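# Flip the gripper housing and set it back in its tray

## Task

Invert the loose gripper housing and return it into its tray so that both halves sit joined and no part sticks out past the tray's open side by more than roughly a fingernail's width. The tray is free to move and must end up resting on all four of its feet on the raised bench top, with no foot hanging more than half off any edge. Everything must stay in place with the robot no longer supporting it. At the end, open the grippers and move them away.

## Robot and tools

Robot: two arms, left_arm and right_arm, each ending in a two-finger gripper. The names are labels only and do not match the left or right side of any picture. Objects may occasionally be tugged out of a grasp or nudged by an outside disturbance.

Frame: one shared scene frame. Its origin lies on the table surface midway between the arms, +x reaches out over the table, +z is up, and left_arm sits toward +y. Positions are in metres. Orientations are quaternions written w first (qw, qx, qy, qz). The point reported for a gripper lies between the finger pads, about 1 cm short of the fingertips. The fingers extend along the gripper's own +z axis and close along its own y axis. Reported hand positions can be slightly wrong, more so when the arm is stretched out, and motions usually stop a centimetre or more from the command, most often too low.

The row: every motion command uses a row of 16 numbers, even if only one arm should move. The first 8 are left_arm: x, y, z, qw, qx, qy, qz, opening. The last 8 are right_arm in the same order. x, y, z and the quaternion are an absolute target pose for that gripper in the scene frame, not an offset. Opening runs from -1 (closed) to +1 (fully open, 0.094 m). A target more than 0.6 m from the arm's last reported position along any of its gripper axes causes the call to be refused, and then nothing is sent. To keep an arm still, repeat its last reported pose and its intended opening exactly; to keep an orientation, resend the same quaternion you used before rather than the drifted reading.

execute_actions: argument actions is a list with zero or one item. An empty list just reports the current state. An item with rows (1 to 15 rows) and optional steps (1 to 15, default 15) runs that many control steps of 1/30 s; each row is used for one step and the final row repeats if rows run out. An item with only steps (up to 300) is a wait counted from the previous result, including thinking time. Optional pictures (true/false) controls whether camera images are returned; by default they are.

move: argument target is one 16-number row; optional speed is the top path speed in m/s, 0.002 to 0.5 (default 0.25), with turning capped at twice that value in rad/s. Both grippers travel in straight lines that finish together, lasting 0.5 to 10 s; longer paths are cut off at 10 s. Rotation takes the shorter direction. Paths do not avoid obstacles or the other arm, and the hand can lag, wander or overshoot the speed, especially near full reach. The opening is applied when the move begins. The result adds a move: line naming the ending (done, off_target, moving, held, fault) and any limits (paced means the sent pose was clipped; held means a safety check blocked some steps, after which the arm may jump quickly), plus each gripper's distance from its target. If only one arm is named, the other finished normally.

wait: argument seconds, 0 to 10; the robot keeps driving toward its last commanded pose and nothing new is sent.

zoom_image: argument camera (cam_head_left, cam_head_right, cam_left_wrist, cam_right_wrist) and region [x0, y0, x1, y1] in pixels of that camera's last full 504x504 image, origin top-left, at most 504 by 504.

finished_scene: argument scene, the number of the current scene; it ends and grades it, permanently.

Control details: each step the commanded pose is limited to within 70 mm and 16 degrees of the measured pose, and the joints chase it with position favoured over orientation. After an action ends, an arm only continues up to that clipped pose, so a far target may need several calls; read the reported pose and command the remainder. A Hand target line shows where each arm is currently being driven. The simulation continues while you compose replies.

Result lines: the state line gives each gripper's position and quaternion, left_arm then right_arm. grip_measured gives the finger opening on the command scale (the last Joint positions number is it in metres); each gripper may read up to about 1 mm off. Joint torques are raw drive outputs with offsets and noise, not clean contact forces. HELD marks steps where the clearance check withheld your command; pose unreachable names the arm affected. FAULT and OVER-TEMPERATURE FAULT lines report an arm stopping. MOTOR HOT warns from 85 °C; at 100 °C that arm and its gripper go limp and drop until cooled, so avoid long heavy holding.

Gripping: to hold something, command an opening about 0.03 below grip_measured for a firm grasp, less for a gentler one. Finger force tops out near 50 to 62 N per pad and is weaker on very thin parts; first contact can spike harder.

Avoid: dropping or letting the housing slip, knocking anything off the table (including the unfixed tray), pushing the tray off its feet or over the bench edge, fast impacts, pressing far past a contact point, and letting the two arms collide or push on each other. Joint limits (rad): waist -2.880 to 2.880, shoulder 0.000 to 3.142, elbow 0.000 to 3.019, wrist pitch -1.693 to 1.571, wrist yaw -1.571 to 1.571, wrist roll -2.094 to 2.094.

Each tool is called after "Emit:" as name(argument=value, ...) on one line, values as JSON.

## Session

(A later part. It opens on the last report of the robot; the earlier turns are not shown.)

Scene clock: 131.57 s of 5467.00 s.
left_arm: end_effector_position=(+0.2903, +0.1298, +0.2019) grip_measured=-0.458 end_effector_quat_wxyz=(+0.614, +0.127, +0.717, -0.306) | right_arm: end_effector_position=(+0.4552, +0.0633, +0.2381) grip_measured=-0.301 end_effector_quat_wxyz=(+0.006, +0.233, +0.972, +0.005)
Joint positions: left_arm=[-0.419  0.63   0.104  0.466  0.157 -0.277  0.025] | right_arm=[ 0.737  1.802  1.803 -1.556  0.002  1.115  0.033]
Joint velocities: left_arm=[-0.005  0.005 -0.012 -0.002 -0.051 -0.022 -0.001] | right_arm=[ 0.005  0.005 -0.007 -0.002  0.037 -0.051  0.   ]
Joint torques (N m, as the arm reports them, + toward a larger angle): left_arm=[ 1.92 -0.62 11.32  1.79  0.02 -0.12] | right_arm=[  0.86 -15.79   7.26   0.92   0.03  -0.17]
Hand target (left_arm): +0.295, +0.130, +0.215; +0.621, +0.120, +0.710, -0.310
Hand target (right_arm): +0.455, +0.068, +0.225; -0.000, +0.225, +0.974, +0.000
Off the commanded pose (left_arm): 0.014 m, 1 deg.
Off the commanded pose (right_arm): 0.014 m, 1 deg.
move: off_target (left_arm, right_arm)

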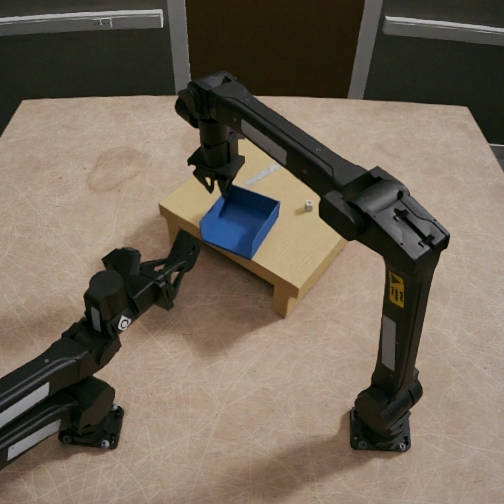

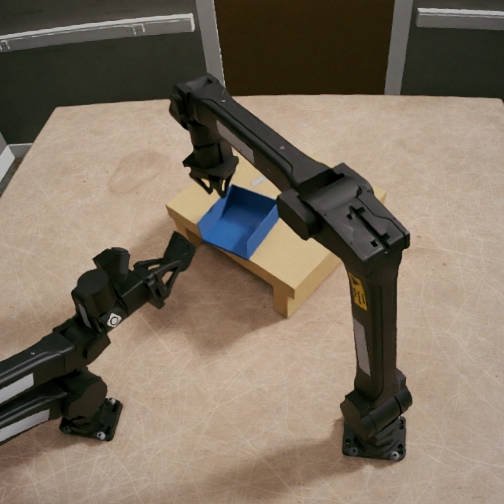

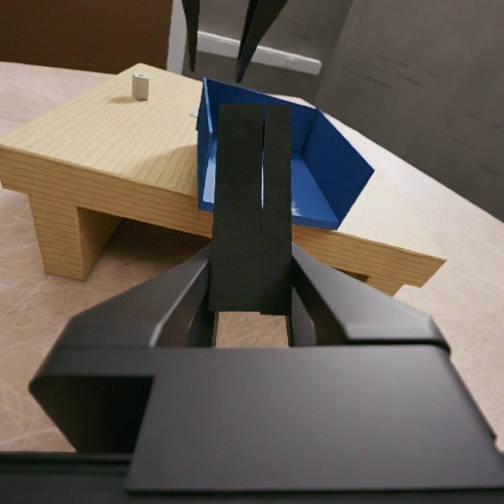

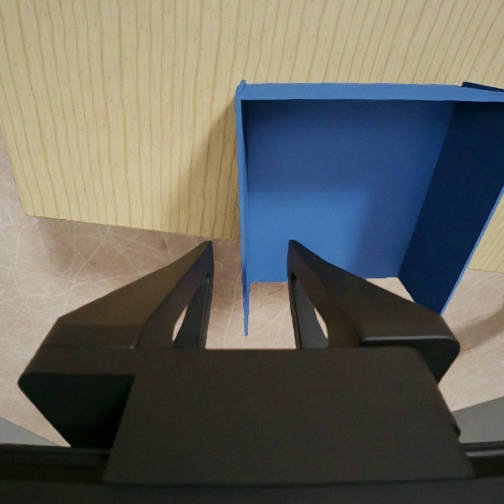

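Emit:
move(target=[0.295,0.13,0.215,0.326,-0.326,0.627,-0.627,-0.5, 0.456,0.071,0.172,0,0.225,0.974,0,-0.3], speed=0.4)

Emit:
move(target=[0.295,0.13,0.215,0.326,-0.326,0.627,-0.627,-0.5, 0.456,0.071,0.172,0,0.225,0.974,0,-1])

Scene clock: 136.27 s of 5467.00 s.
left_arm: end_effector_position=(+0.2953, +0.1327, +0.2108) grip_measured=-0.457 end_effector_quat_wxyz=(+0.328, -0.328, +0.633, -0.619) | right_arm: end_effector_position=(+0.4584, +0.0660, +0.1851) grip_measured=-0.301 end_effector_quat_wxyz=(+0.006, +0.233, +0.972, +0.005)
Joint positions: left_arm=[-0.421  0.653  0.104  0.532  0.124 -1.559  0.025] | right_arm=[ 0.738  1.823  1.694 -1.426  0.002  1.115  0.033]
Joint velocities: left_arm=[ 0.005 -0.005  0.012  0.007  0.066 -0.051 -0.   ] | right_arm=[-0.005 -0.005 -0.017  0.017  0.037 -0.007 -0.001]
Joint torques (N m, as the arm reports them, + toward a larger angle): left_arm=[ 0.33  0.33  9.46  3.03 -0.18 -0.02] | right_arm=[  1.11 -15.98   7.22   0.89   0.01  -0.13]
Hand target (left_arm): +0.295, +0.130, +0.215; +0.326, -0.326, +0.627, -0.627
Hand target (right_arm): +0.457, +0.072, +0.172; -0.000, +0.225, +0.974, +0.000
Off the commanded pose (left_arm): 0.005 m, 1 deg.
Off the commanded pose (right_arm): 0.014 m, 1 deg.
move: off_target (right_arm)

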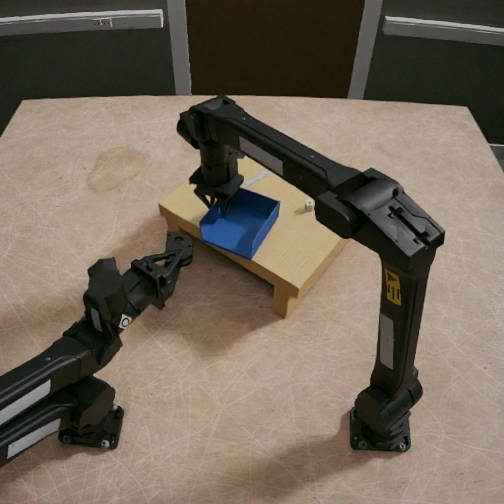

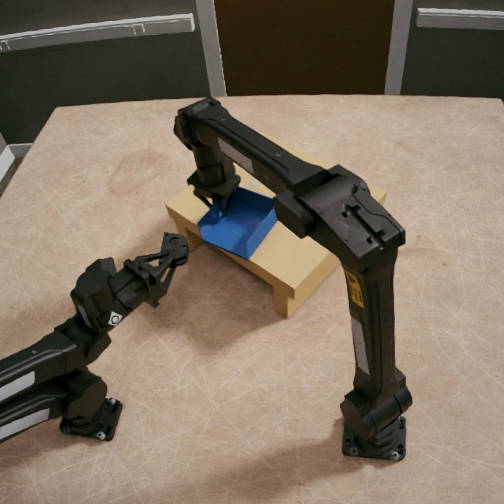

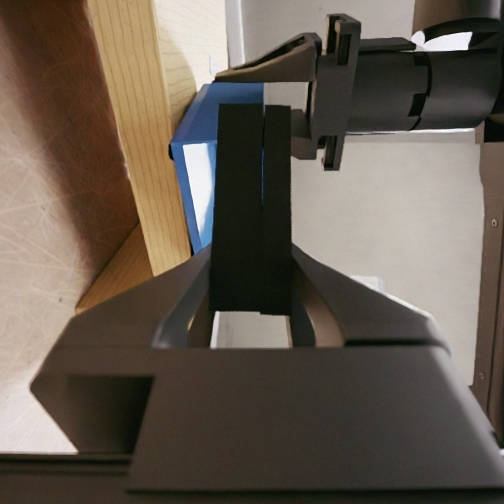

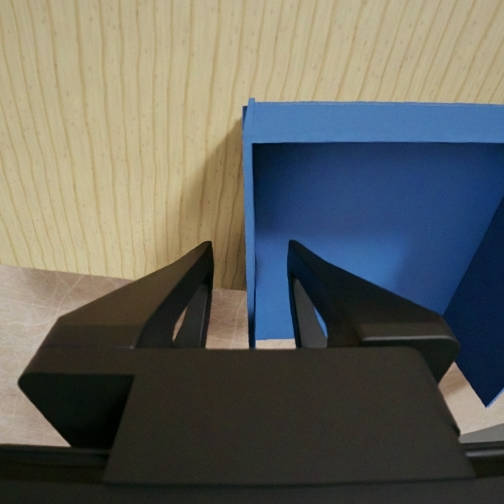

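Scene clock: 136.97 s of 5467.00 s.
left_arm: end_effector_position=(+0.2954, +0.1327, +0.2105) grip_measured=-0.457 end_effector_quat_wxyz=(+0.327, -0.329, +0.633, -0.619) | right_arm: end_effector_position=(+0.4584, +0.0657, +0.1857) grip_measured=-0.966 end_effector_quat_wxyz=(+0.006, +0.232, +0.973, +0.005)
Joint positions: left_arm=[-0.422  0.654  0.104  0.532  0.123 -1.561  0.025] | right_arm=[ 0.738  1.822  1.694 -1.427  0.003  1.112  0.002]
Joint velocities: left_arm=[-0.005 -0.005 -0.012  0.012 -0.022 -0.081 -0.   ] | right_arm=[-0.005 -0.024  0.002  0.012 -0.066  0.007 -0.   ]
Joint torques (N m, as the arm reports them, + toward a larger angle): left_arm=[ 0.47  0.55  9.52  3.22 -0.16 -0.04] | right_arm=[  1.13 -15.98   7.     0.98  -0.03  -0.11]
Hand target (left_arm): +0.295, +0.130, +0.215; +0.326, -0.326, +0.628, -0.627
Hand target (right_arm): +0.456, +0.071, +0.172; -0.000, +0.225, +0.974, -0.000
Off the commanded pose (left_arm): 0.005 m, 1 deg.
Off the commanded pose (right_arm): 0.015 m, 1 deg.
move: off_target (right_arm)

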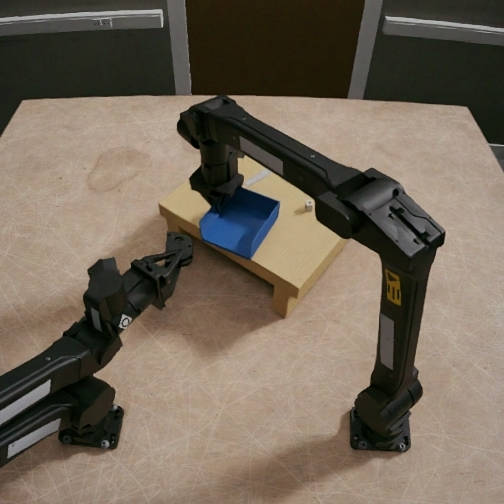

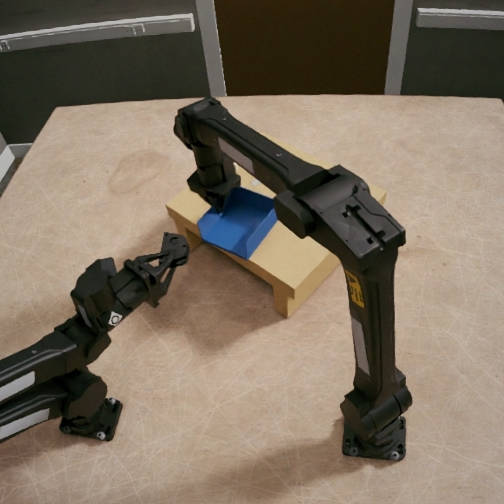

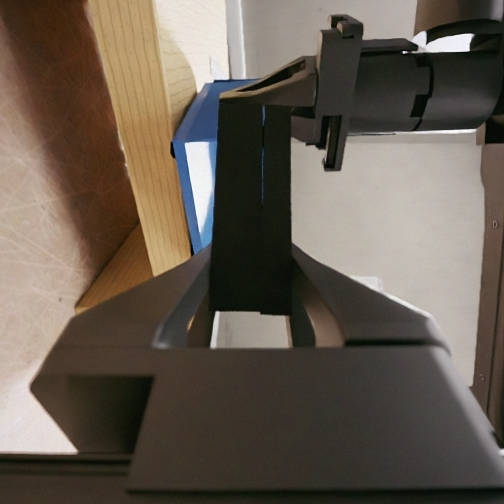

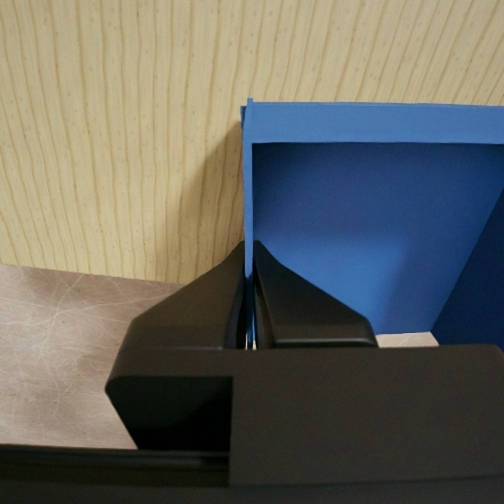

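Lift, then shift back and rotate.

Emit:
move(target=[0.295,0.13,0.215,0.326,-0.326,0.627,-0.627,-0.5, 0.466,0.072,0.215,0,0.225,0.974,0,-1], speed=0.05)

Emit:
move(target=[0.295,0.13,0.215,0.326,-0.326,0.627,-0.627,-0.5, 0.500,0.056,0.215,0,0.305,0.952,0,-1], speed=0.07)

Scene clock: 140.80 s of 5467.00 s.
left_arm: end_effector_position=(+0.2953, +0.1326, +0.2105) grip_measured=-0.457 end_effector_quat_wxyz=(+0.327, -0.329, +0.633, -0.620) | right_arm: end_effector_position=(+0.4559, +0.0637, +0.2104) grip_measured=-0.966 end_effector_quat_wxyz=(-0.002, +0.230, +0.973, -0.005)
Joint positions: left_arm=[-0.422  0.654  0.104  0.532  0.123 -1.562  0.025] | right_arm=[ 0.738  1.825  1.762 -1.519  0.004  1.109  0.002]
Joint velocities: left_arm=[ 0.005 -0.015 -0.007 -0.002  0.022 -0.051  0.   ] | right_arm=[-0.005  0.034  0.007 -0.007 -0.007  0.022 -0.001]
Joint torques (N m, as the arm reports them, + toward a larger angle): left_arm=[ 0.31  0.49  9.51  3.16 -0.15 -0.05] | right_arm=[  0.29 -16.05  11.15   0.11  -0.03  -0.16]
Hand target (left_arm): +0.295, +0.130, +0.215; +0.326, -0.326, +0.628, -0.627
Hand target (right_arm): +0.465, +0.071, +0.215; +0.000, +0.225, +0.974, +0.000
Off the commanded pose (left_arm): 0.005 m, 1 deg.
Off the commanded pose (right_arm): 0.014 m, 1 deg.
move: off_target (right_arm)

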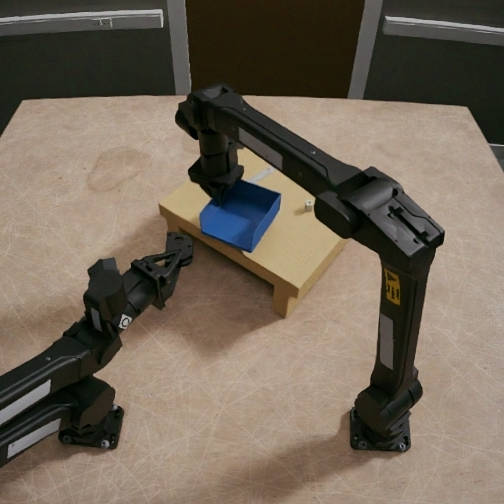

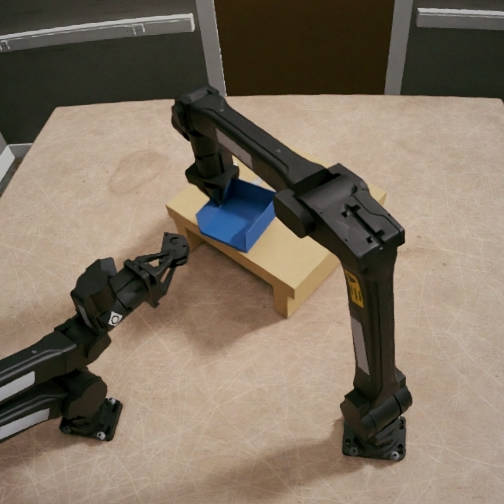

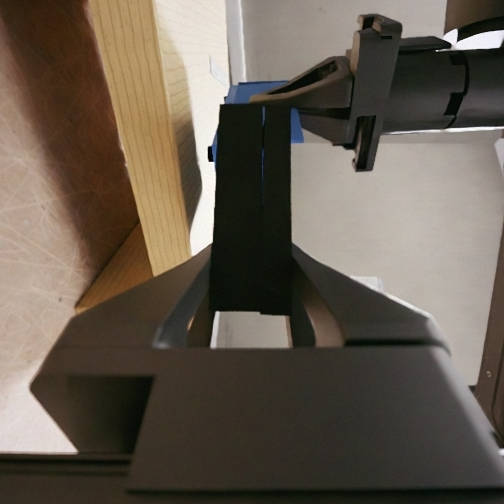

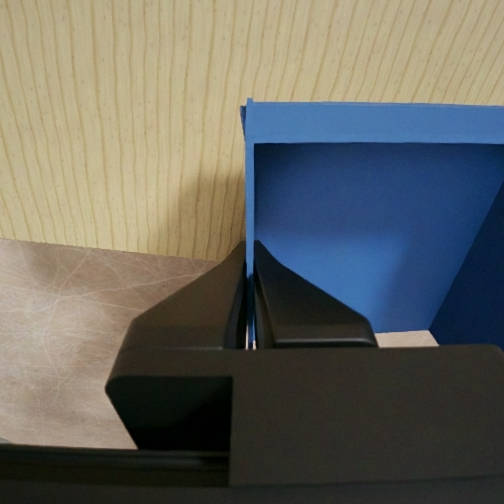

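Scene clock: 142.27 s of 5467.00 s.
left_arm: end_effector_position=(+0.2953, +0.1326, +0.2105) grip_measured=-0.457 end_effector_quat_wxyz=(+0.327, -0.329, +0.633, -0.620) | right_arm: end_effector_position=(+0.4873, +0.0506, +0.2074) grip_measured=-0.966 end_effector_quat_wxyz=(-0.004, +0.297, +0.955, -0.008)
Joint positions: left_arm=[-0.422  0.654  0.104  0.532  0.123 -1.562  0.025] | right_arm=[ 0.687  1.881  1.837 -1.545  0.004  1.197  0.002]
Joint velocities: left_arm=[-0.015 -0.015 -0.002  0.007 -0.081  0.007 -0.   ] | right_arm=[ 0.005 -0.005 -0.012 -0.002 -0.007 -0.051 -0.001]
Joint torques (N m, as the arm reports them, + toward a larger angle): left_arm=[ 0.54  0.5   9.49  3.23 -0.17 -0.04] | right_arm=[ -0.21 -16.98  11.46  -0.02   0.03   0.06]
Hand target (left_arm): +0.295, +0.130, +0.215; +0.326, -0.326, +0.628, -0.627
Hand target (right_arm): +0.499, +0.055, +0.215; +0.001, +0.305, +0.952, +0.000
Off the commanded pose (left_arm): 0.005 m, 1 deg.
Off the commanded pose (right_arm): 0.016 m, 1 deg.
move: off_target (right_arm)

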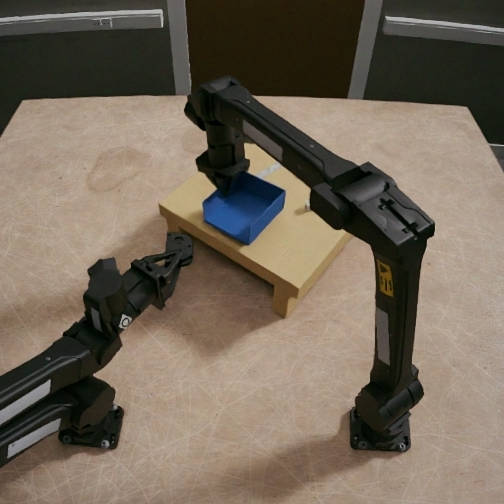

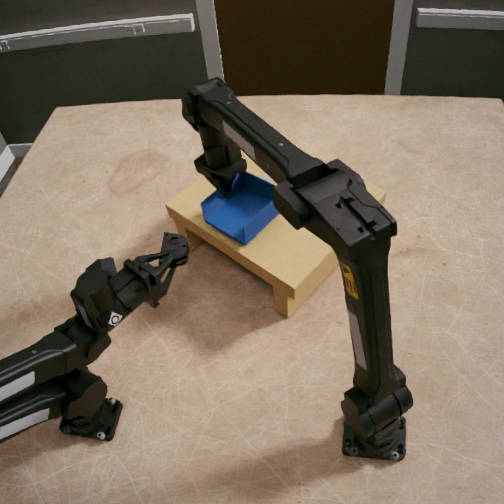

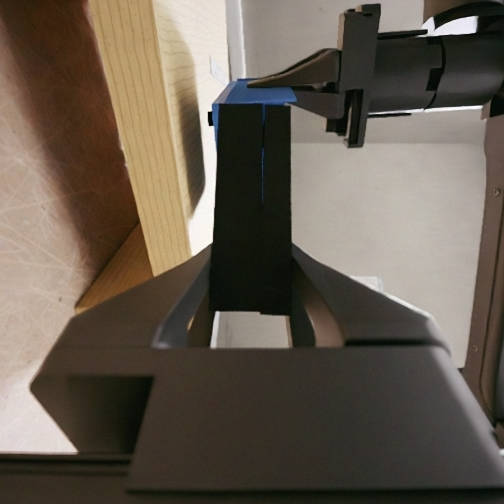

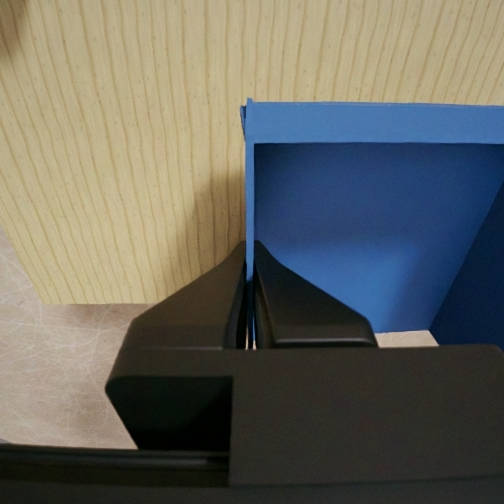

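Emit:
move(target=[0.295,0.13,0.215,0.326,-0.326,0.627,-0.627,-0.5, 0.496,0.048,0.181,0,0.305,0.952,0,-1], speed=0.03)

Emit:
zoom_image(camera="cam_head_left", region=[110, 160, 310, 360])

Scene clock: 146.60 s of 5467.00 s.
left_arm: end_effector_position=(+0.2953, +0.1326, +0.2105) grip_measured=-0.457 end_effector_quat_wxyz=(+0.327, -0.329, +0.633, -0.620) | right_arm: end_effector_position=(+0.4926, +0.0507, +0.1886) grip_measured=-0.966 end_effector_quat_wxyz=(+0.003, +0.300, +0.954, +0.001)
Joint positions: left_arm=[-0.422  0.654  0.104  0.532  0.123 -1.562  0.025] | right_arm=[ 0.682  1.881  1.787 -1.472  0.004  1.198  0.002]
Joint velocities: left_arm=[ 0.005 -0.015 -0.002 -0.002 -0.037 -0.037  0.   ] | right_arm=[-0.005 -0.005 -0.002  0.002 -0.081 -0.066  0.001]
Joint torques (N m, as the arm reports them, + toward a larger angle): left_arm=[ 0.4   0.46  9.46  3.16 -0.16 -0.05] | right_arm=[ -0.49 -17.96   7.26   0.85  -0.01  -0.03]
Hand target (left_arm): +0.295, +0.130, +0.215; +0.326, -0.326, +0.628, -0.627
Hand target (right_arm): +0.496, +0.048, +0.181; +0.000, +0.305, +0.952, -0.000
Off the commanded pose (left_arm): 0.005 m, 1 deg.
Off the commanded pose (right_arm): 0.009 m, 1 deg.
After step 90, 0.13 s passed at rest.
move: done

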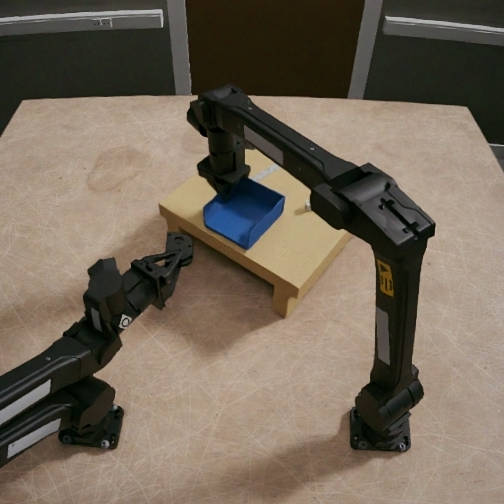

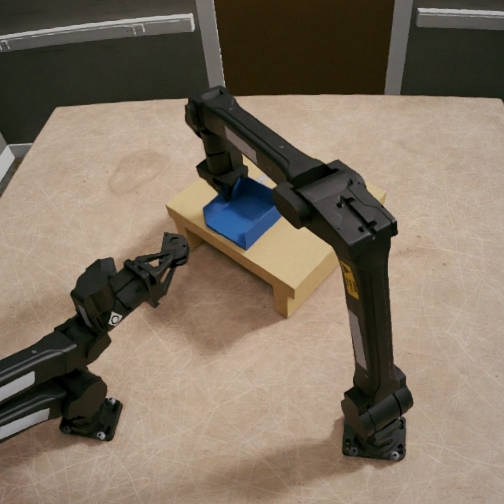

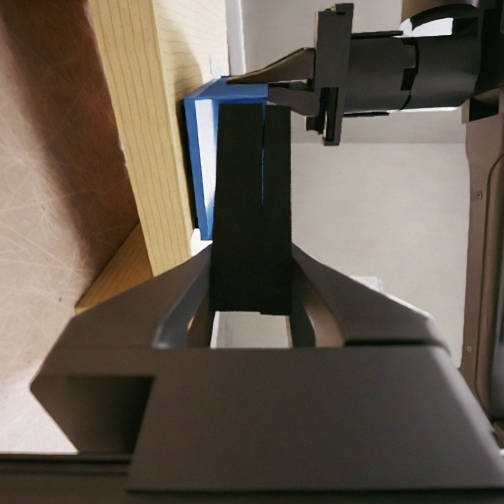

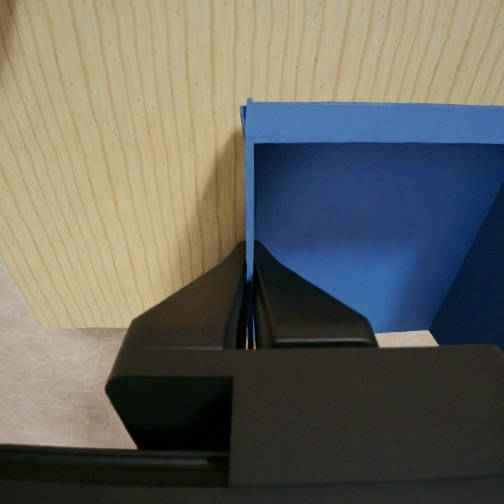

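Region (110, 160, 310, 360) of cam_head_left's 504x504 image, scaled by 2.520, with more detail than that image has.

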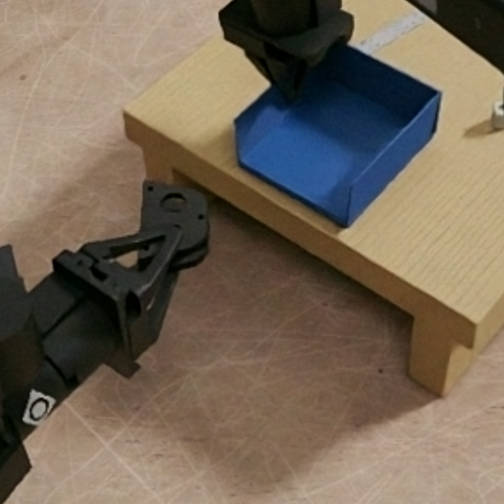

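Emit:
move(target=[0.327,0.083,0.20,0.326,-0.326,0.627,-0.627,-0.5, 0.496,0.048,0.181,0,0.305,0.952,0,-0.5], speed=0.12)

Emit:
move(target=[0.386,0.040,0.203,0.326,-0.326,0.627,-0.627,-0.5, 0.50,0.054,0.27,0,0.305,0.952,0,-0.5], speed=0.1)

Emit:
zoom_image(camera="cam_head_left", region=[150, 160, 310, 320])

Scene clock: 152.03 s of 5467.00 s.
left_arm: end_effector_position=(+0.3196, +0.0905, +0.1776) grip_measured=-0.458 end_effector_quat_wxyz=(+0.320, -0.334, +0.645, -0.609) | right_arm: end_effector_position=(+0.4926, +0.0507, +0.1886) grip_measured=-0.501 end_effector_quat_wxyz=(+0.003, +0.300, +0.954, +0.001)
Joint positions: left_arm=[-0.547  1.075  0.15   0.871  0.    -1.564  0.025] | right_arm=[ 0.682  1.881  1.787 -1.472  0.004  1.198  0.023]
Joint velocities: left_arm=[ 0.005  0.005  0.002 -0.002  0.022 -0.007 -0.001] | right_arm=[ 0.005  0.005  0.002  0.007  0.037  0.051 -0.001]
Joint torques (N m, as the arm reports them, + toward a larger angle): left_arm=[ 0.59 -3.09 10.05  3.19 -0.17 -0.05] | right_arm=[ -0.44 -17.82   7.22   0.89  -0.03  -0.03]
Hand target (left_arm): +0.327, +0.083, +0.198; +0.325, -0.327, +0.627, -0.628
Hand target (right_arm): +0.496, +0.048, +0.181; +0.000, +0.305, +0.952, -0.000
Off the commanded pose (left_arm): 0.025 m, 3 deg.
Off the commanded pose (right_arm): 0.009 m, 1 deg.
After step 90, 1.47 s passed at rest.
move: off_target (left_arm)

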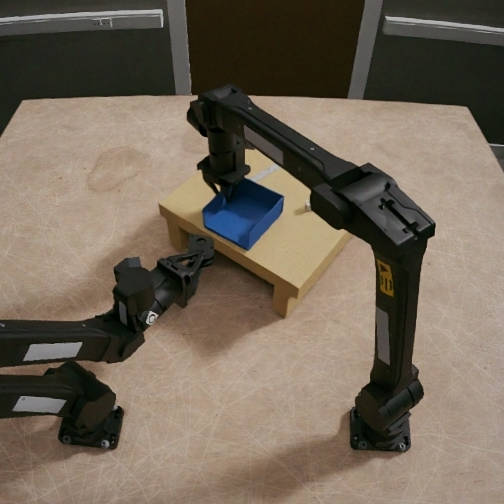

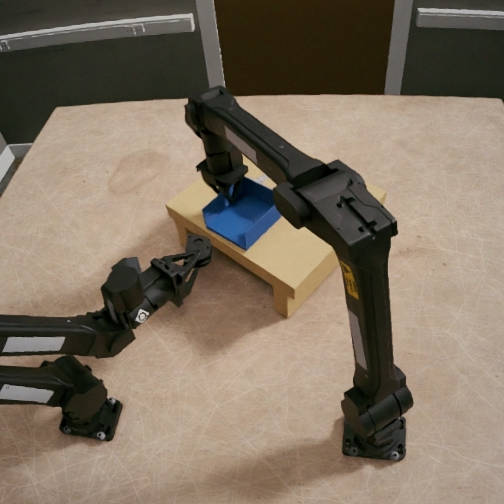

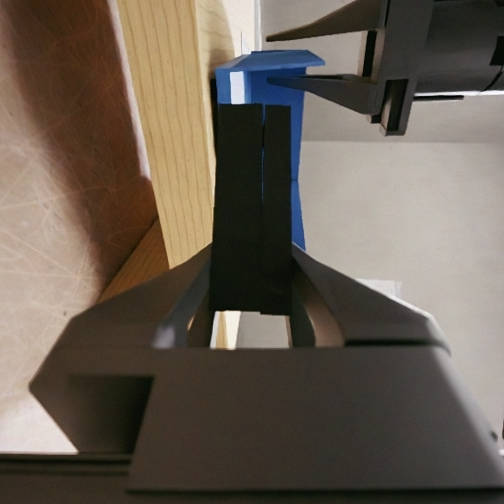

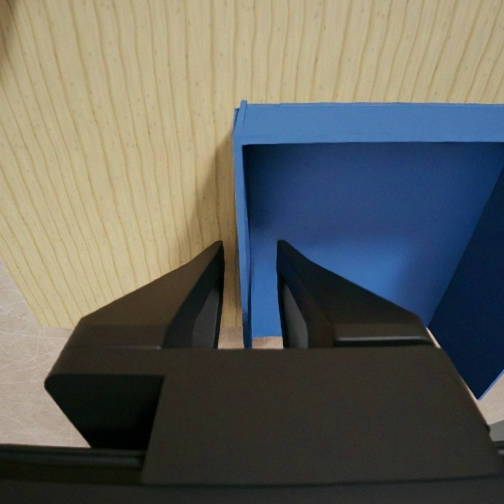

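Scene clock: 153.27 s of 5467.00 s.
left_arm: end_effector_position=(+0.3786, +0.0497, +0.1856) grip_measured=-0.457 end_effector_quat_wxyz=(+0.322, -0.333, +0.642, -0.611) | right_arm: end_effector_position=(+0.4905, +0.0492, +0.2624) grip_measured=-0.501 end_effector_quat_wxyz=(-0.000, +0.300, +0.954, -0.003)
Joint positions: left_arm=[-0.547  1.308  0.331  0.931 -0.001 -1.564  0.025] | right_arm=[ 0.682  1.881  1.981 -1.675  0.004  1.198  0.023]
Joint velocities: left_arm=[ 0.024 -0.024  0.002 -0.002 -0.007  0.007  0.   ] | right_arm=[-0.005 -0.015 -0.007 -0.002 -0.022 -0.037  0.   ]
Joint torques (N m, as the arm reports them, + toward a larger angle): left_arm=[ 0.57 -6.17  9.63  3.24 -0.16 -0.02] | right_arm=[  0.05 -17.26  10.89   0.13  -0.03   0.02]
Hand target (left_arm): +0.386, +0.041, +0.203; +0.326, -0.326, +0.627, -0.628
Hand target (right_arm): +0.498, +0.053, +0.270; +0.004, +0.305, +0.952, +0.005
Off the commanded pose (left_arm): 0.021 m, 3 deg.
Off the commanded pose (right_arm): 0.013 m, 1 deg.
joint sent to its limit (right arm) — the command would take joint 4 (wrist pitch) past its lower limit, so that joint was sent only as far as its limit.
move: off_target (left_arm, right_arm)

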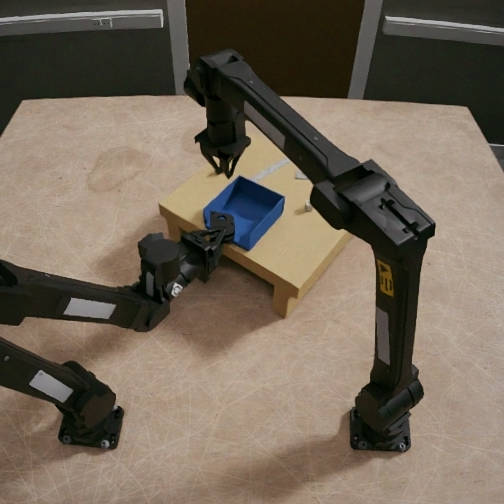

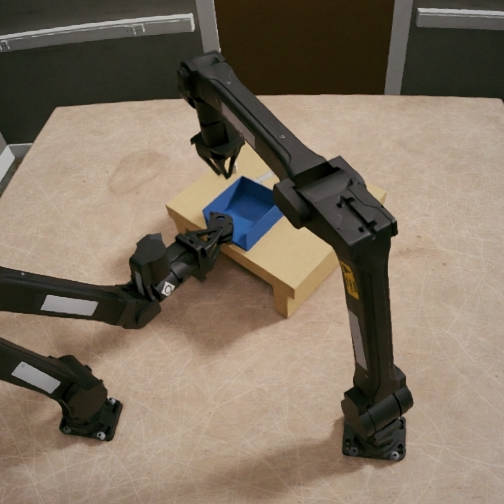

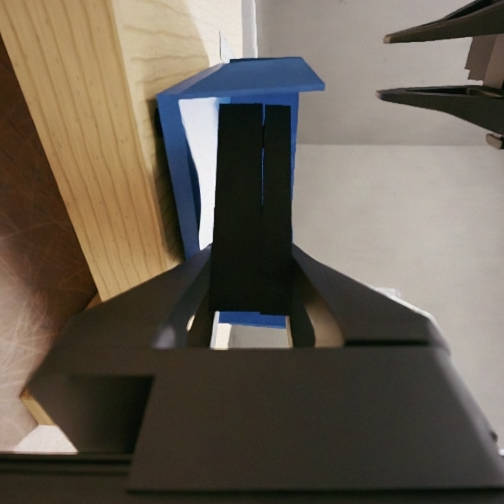

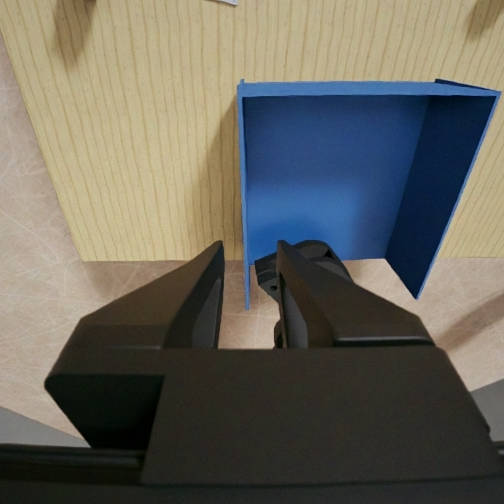

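Region (150, 160, 310, 320) of cam_head_left's 504x504 image, scaled by 3.150, with more detail than that image has.

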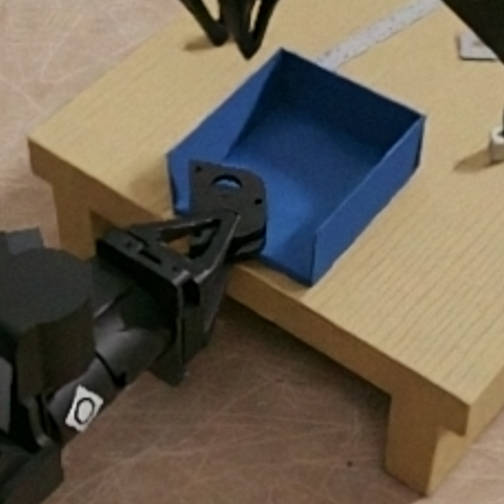

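Emit:
move(target=[0.384,0.022,0.196,0.326,-0.326,0.627,-0.627,-0.5, 0.425,0.035,0.235,0,0.305,0.952,0,-1], speed=0.08)

Emit:
zoom_image(camera="cam_head_left", region=[150, 160, 310, 320])

Scene clock: 157.80 s of 5467.00 s.
left_arm: end_effector_position=(+0.3757, +0.0323, +0.1794) grip_measured=-0.457 end_effector_quat_wxyz=(+0.323, -0.332, +0.643, -0.610) | right_arm: end_effector_position=(+0.4281, +0.0326, +0.2316) grip_measured=-0.986 end_effector_quat_wxyz=(-0.004, +0.303, +0.953, -0.007)
Joint positions: left_arm=[-0.603  1.359  0.346  0.965 -0.057 -1.564  0.025] | right_arm=[ 0.722  1.714  1.666 -1.539  0.002  1.244  0.001]
Joint velocities: left_arm=[-0.005  0.005  0.007  0.007 -0.095  0.007  0.   ] | right_arm=[ 0.005 -0.005 -0.002 -0.017  0.007  0.037 -0.   ]
Joint torques (N m, as the arm reports them, + toward a larger angle): left_arm=[ 0.55 -6.31  9.5   3.22 -0.18 -0.04] | right_arm=[  0.7  -16.77   7.18   0.84  -0.04   0.03]
Hand target (left_arm): +0.383, +0.022, +0.196; +0.326, -0.327, +0.627, -0.627
Hand target (right_arm): +0.426, +0.036, +0.235; -0.001, +0.305, +0.952, +0.000
Off the commanded pose (left_arm): 0.021 m, 3 deg.
Off the commanded pose (right_arm): 0.005 m, 1 deg.
After step 90, 0.30 s passed at rest.
move: off_target (left_arm)

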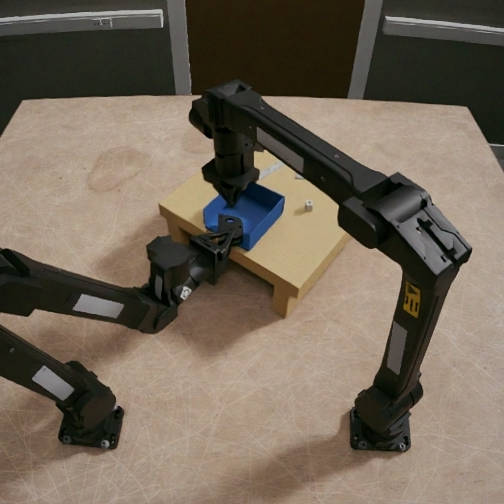

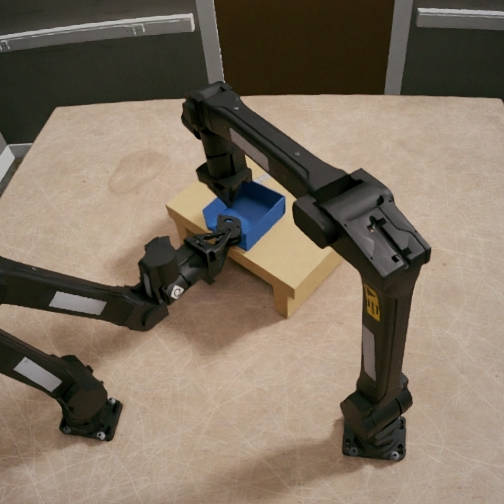

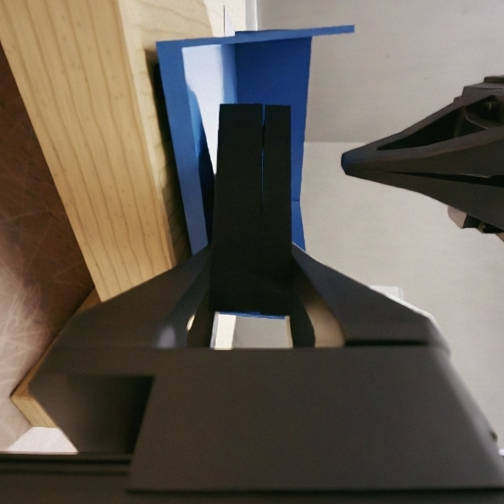

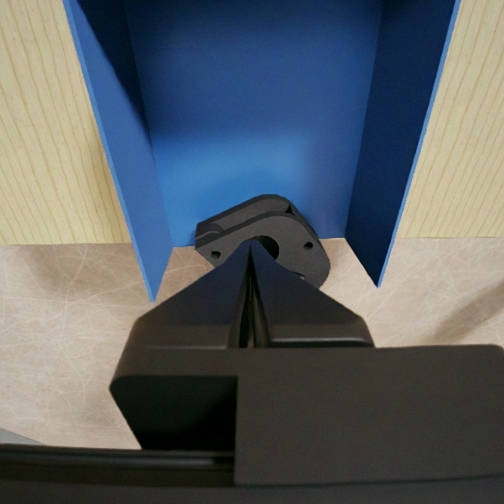

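Region (150, 160, 310, 320) of cam_head_left's 504x504 image, scaled by 3.150, with more detail than that image has.

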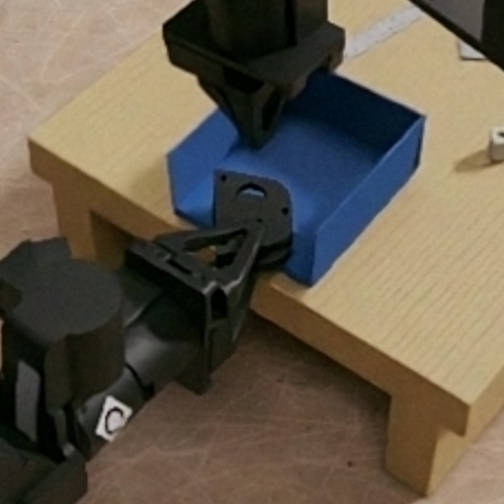

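Emit:
move(target=[0.384,0.022,0.188,0.326,-0.326,0.627,-0.627,-0.5, 0.405,0.040,0.205,0,0.305,0.952,0,-1], speed=0.04)

Emit:
zoom_image(camera="cam_head_left", region=[180, 180, 300, 300])

Scene clock: 162.47 s of 5467.00 s.
left_arm: end_effector_position=(+0.3773, +0.0310, +0.1745) grip_measured=-0.457 end_effector_quat_wxyz=(+0.324, -0.331, +0.641, -0.612) | right_arm: end_effector_position=(+0.4078, +0.0372, +0.2011) grip_measured=-0.986 end_effector_quat_wxyz=(-0.004, +0.303, +0.953, -0.008)
Joint positions: left_arm=[-0.603  1.392  0.346  1.005 -0.057 -1.564  0.025] | right_arm=[ 0.752  1.686  1.55  -1.452  0.002  1.276  0.001]
Joint velocities: left_arm=[ 0.005 -0.015  0.002 -0.012 -0.007 -0.007  0.002] | right_arm=[-0.005 -0.005  0.007  0.002 -0.037  0.051  0.001]
Joint torques (N m, as the arm reports them, + toward a larger angle): left_arm=[ 0.58 -6.68  8.61  3.2  -0.14 -0.01] | right_arm=[  1.03 -16.42   7.15   0.83  -0.03   0.04]
Hand target (left_arm): +0.383, +0.023, +0.188; +0.326, -0.326, +0.628, -0.627
Hand target (right_arm): +0.405, +0.041, +0.205; -0.001, +0.305, +0.952, -0.000
Off the commanded pose (left_arm): 0.018 m, 2 deg.
Off the commanded pose (right_arm): 0.006 m, 1 deg.
After step 90, 0.47 s passed at rest.
move: off_target (left_arm)

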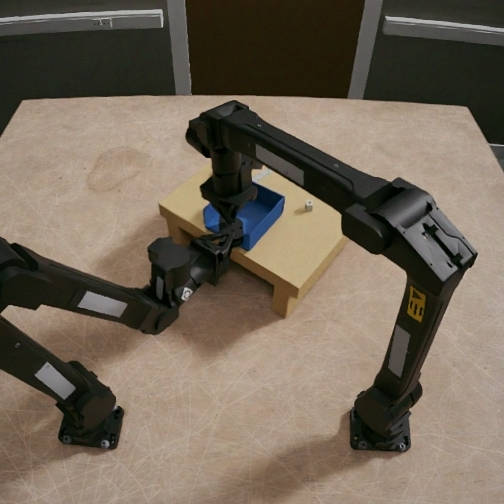

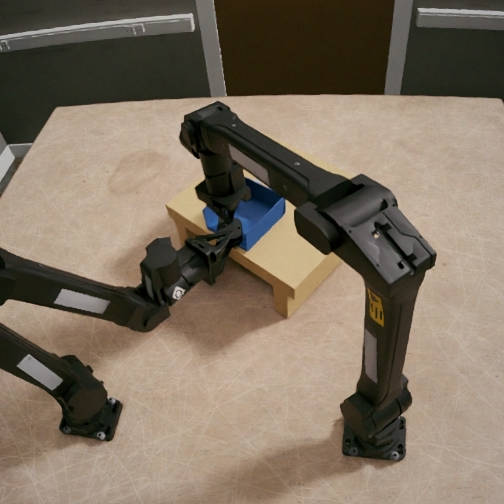

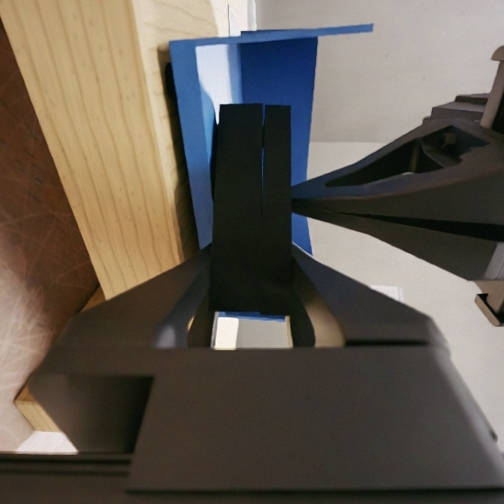

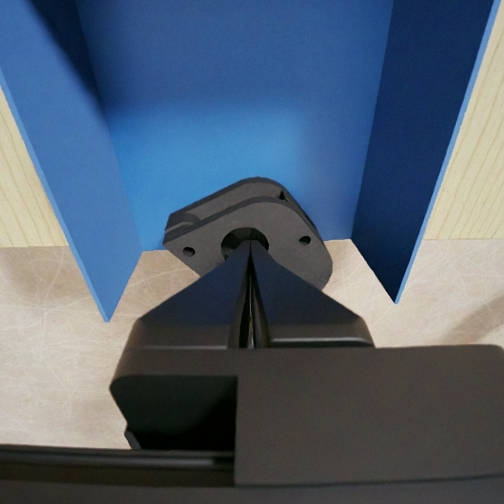

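Region (180, 180, 300, 300) of cam_head_left's 504x504 image, scaled by 4.200, with more detail than that image has.

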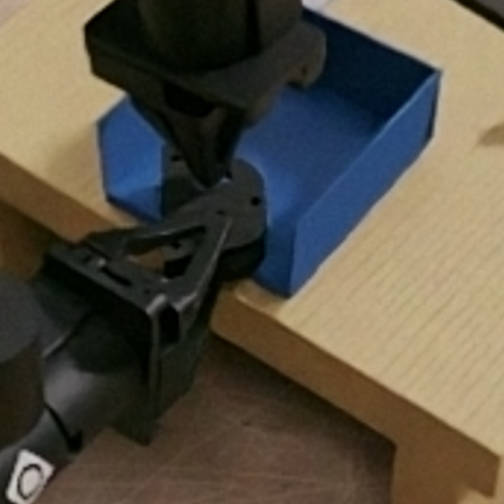

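Emit:
move(target=[0.384,0.022,0.183,0.326,-0.326,0.627,-0.627,-0.5, 0.407,0.039,0.188,0,0.305,0.952,0,-1], speed=0.03)

Emit:
move(target=[0.384,0.022,0.183,0.326,-0.326,0.627,-0.627,-0.3, 0.407,0.039,0.18,0,0.305,0.952,0,-1], speed=0.03)

Scene clock: 167.27 s of 5467.00 s.
left_arm: end_effector_position=(+0.3782, +0.0305, +0.1735) grip_measured=-0.457 end_effector_quat_wxyz=(+0.325, -0.330, +0.637, -0.616) | right_arm: end_effector_position=(+0.4101, +0.0383, +0.1909) grip_measured=-0.986 end_effector_quat_wxyz=(+0.001, +0.304, +0.953, -0.002)
Joint positions: left_arm=[-0.603  1.411  0.346  1.034 -0.058 -1.565  0.025] | right_arm=[ 0.752  1.686  1.523 -1.409  0.004  1.277  0.001]
Joint velocities: left_arm=[-0.015 -0.005 -0.017  0.007  0.066  0.022  0.   ] | right_arm=[-0.015 -0.015 -0.007 -0.022 -0.007 -0.007 -0.001]
Joint torques (N m, as the arm reports them, + toward a larger angle): left_arm=[ 0.65 -6.21  8.31  3.03 -0.12  0.02] | right_arm=[  0.52 -15.56   6.69   0.82  -0.04   0.01]
Hand target (left_arm): +0.384, +0.022, +0.183; +0.326, -0.326, +0.628, -0.627
Hand target (right_arm): +0.407, +0.039, +0.188; +0.000, +0.305, +0.952, -0.000
Off the commanded pose (left_arm): 0.014 m, 2 deg.
Off the commanded pose (right_arm): 0.004 m, 0 deg.
After step 90, 0.87 s passed at rest.
move: off_target (left_arm)

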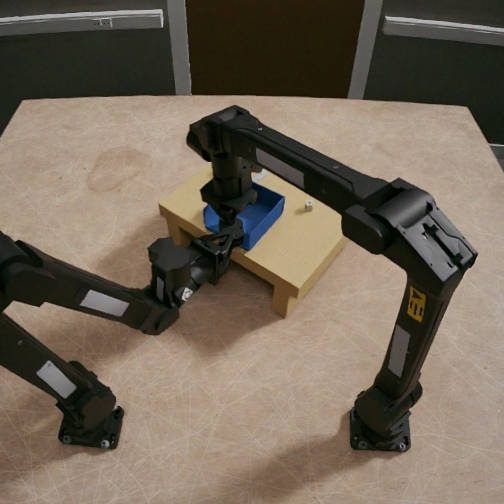

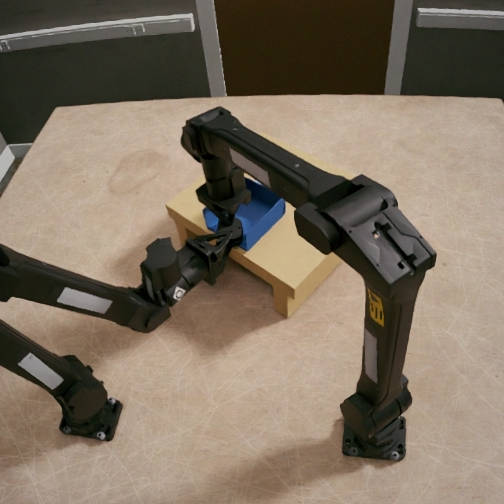

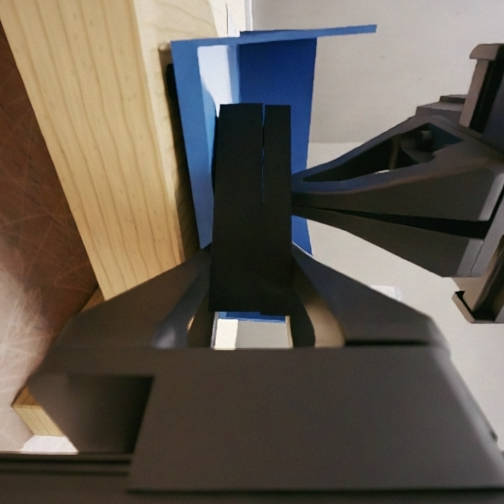

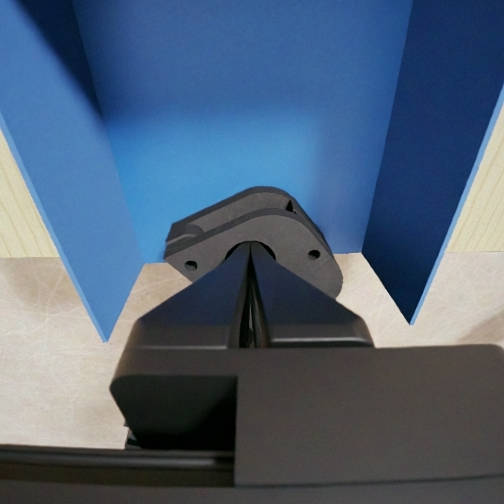

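Scene clock: 168.03 s of 5467.00 s.
left_arm: end_effector_position=(+0.3781, +0.0306, +0.1729) grip_measured=-0.302 end_effector_quat_wxyz=(+0.325, -0.331, +0.638, -0.615) | right_arm: end_effector_position=(+0.4101, +0.0382, +0.1884) grip_measured=-0.986 end_effector_quat_wxyz=(+0.004, +0.304, +0.953, +0.002)
Joint positions: left_arm=[-0.603  1.412  0.346  1.034 -0.058 -1.565  0.033] | right_arm=[ 0.752  1.681  1.509 -1.391  0.005  1.277  0.001]
Joint velocities: left_arm=[-0.005 -0.005 -0.007 -0.007 -0.066  0.007 -0.002] | right_arm=[-0.005 -0.005  0.007  0.002 -0.007 -0.022  0.   ]
Joint torques (N m, as the arm reports them, + toward a larger angle): left_arm=[ 0.57 -6.56  8.27  3.04 -0.12 -0.02] | right_arm=[  0.63 -14.88   6.41   0.97  -0.08   0.  ]
Hand target (left_arm): +0.383, +0.022, +0.183; +0.326, -0.326, +0.627, -0.627
Hand target (right_arm): +0.407, +0.039, +0.180; +0.000, +0.305, +0.952, +0.000
Off the commanded pose (left_arm): 0.015 m, 2 deg.
Off the commanded pose (right_arm): 0.009 m, 1 deg.
move: off_target (left_arm)

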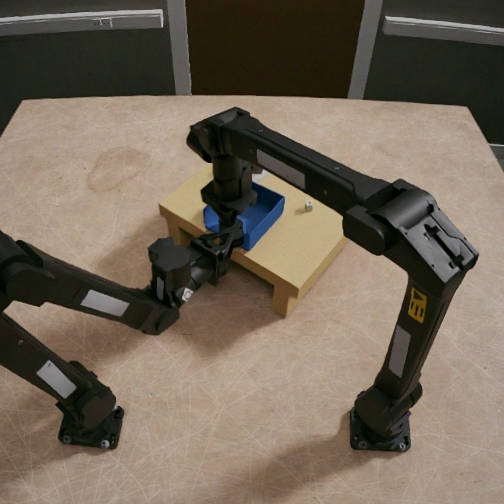

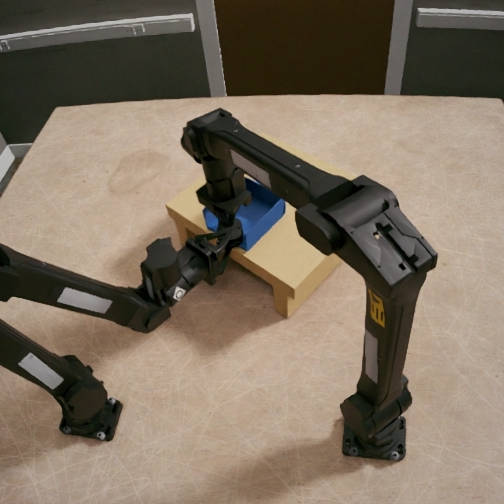

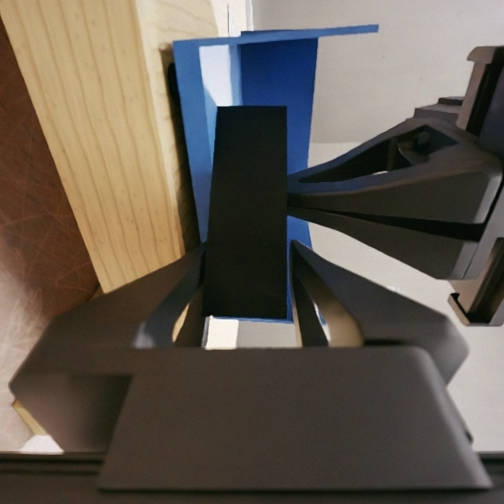

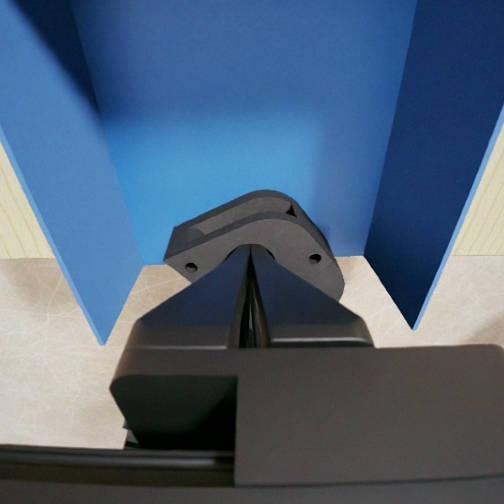

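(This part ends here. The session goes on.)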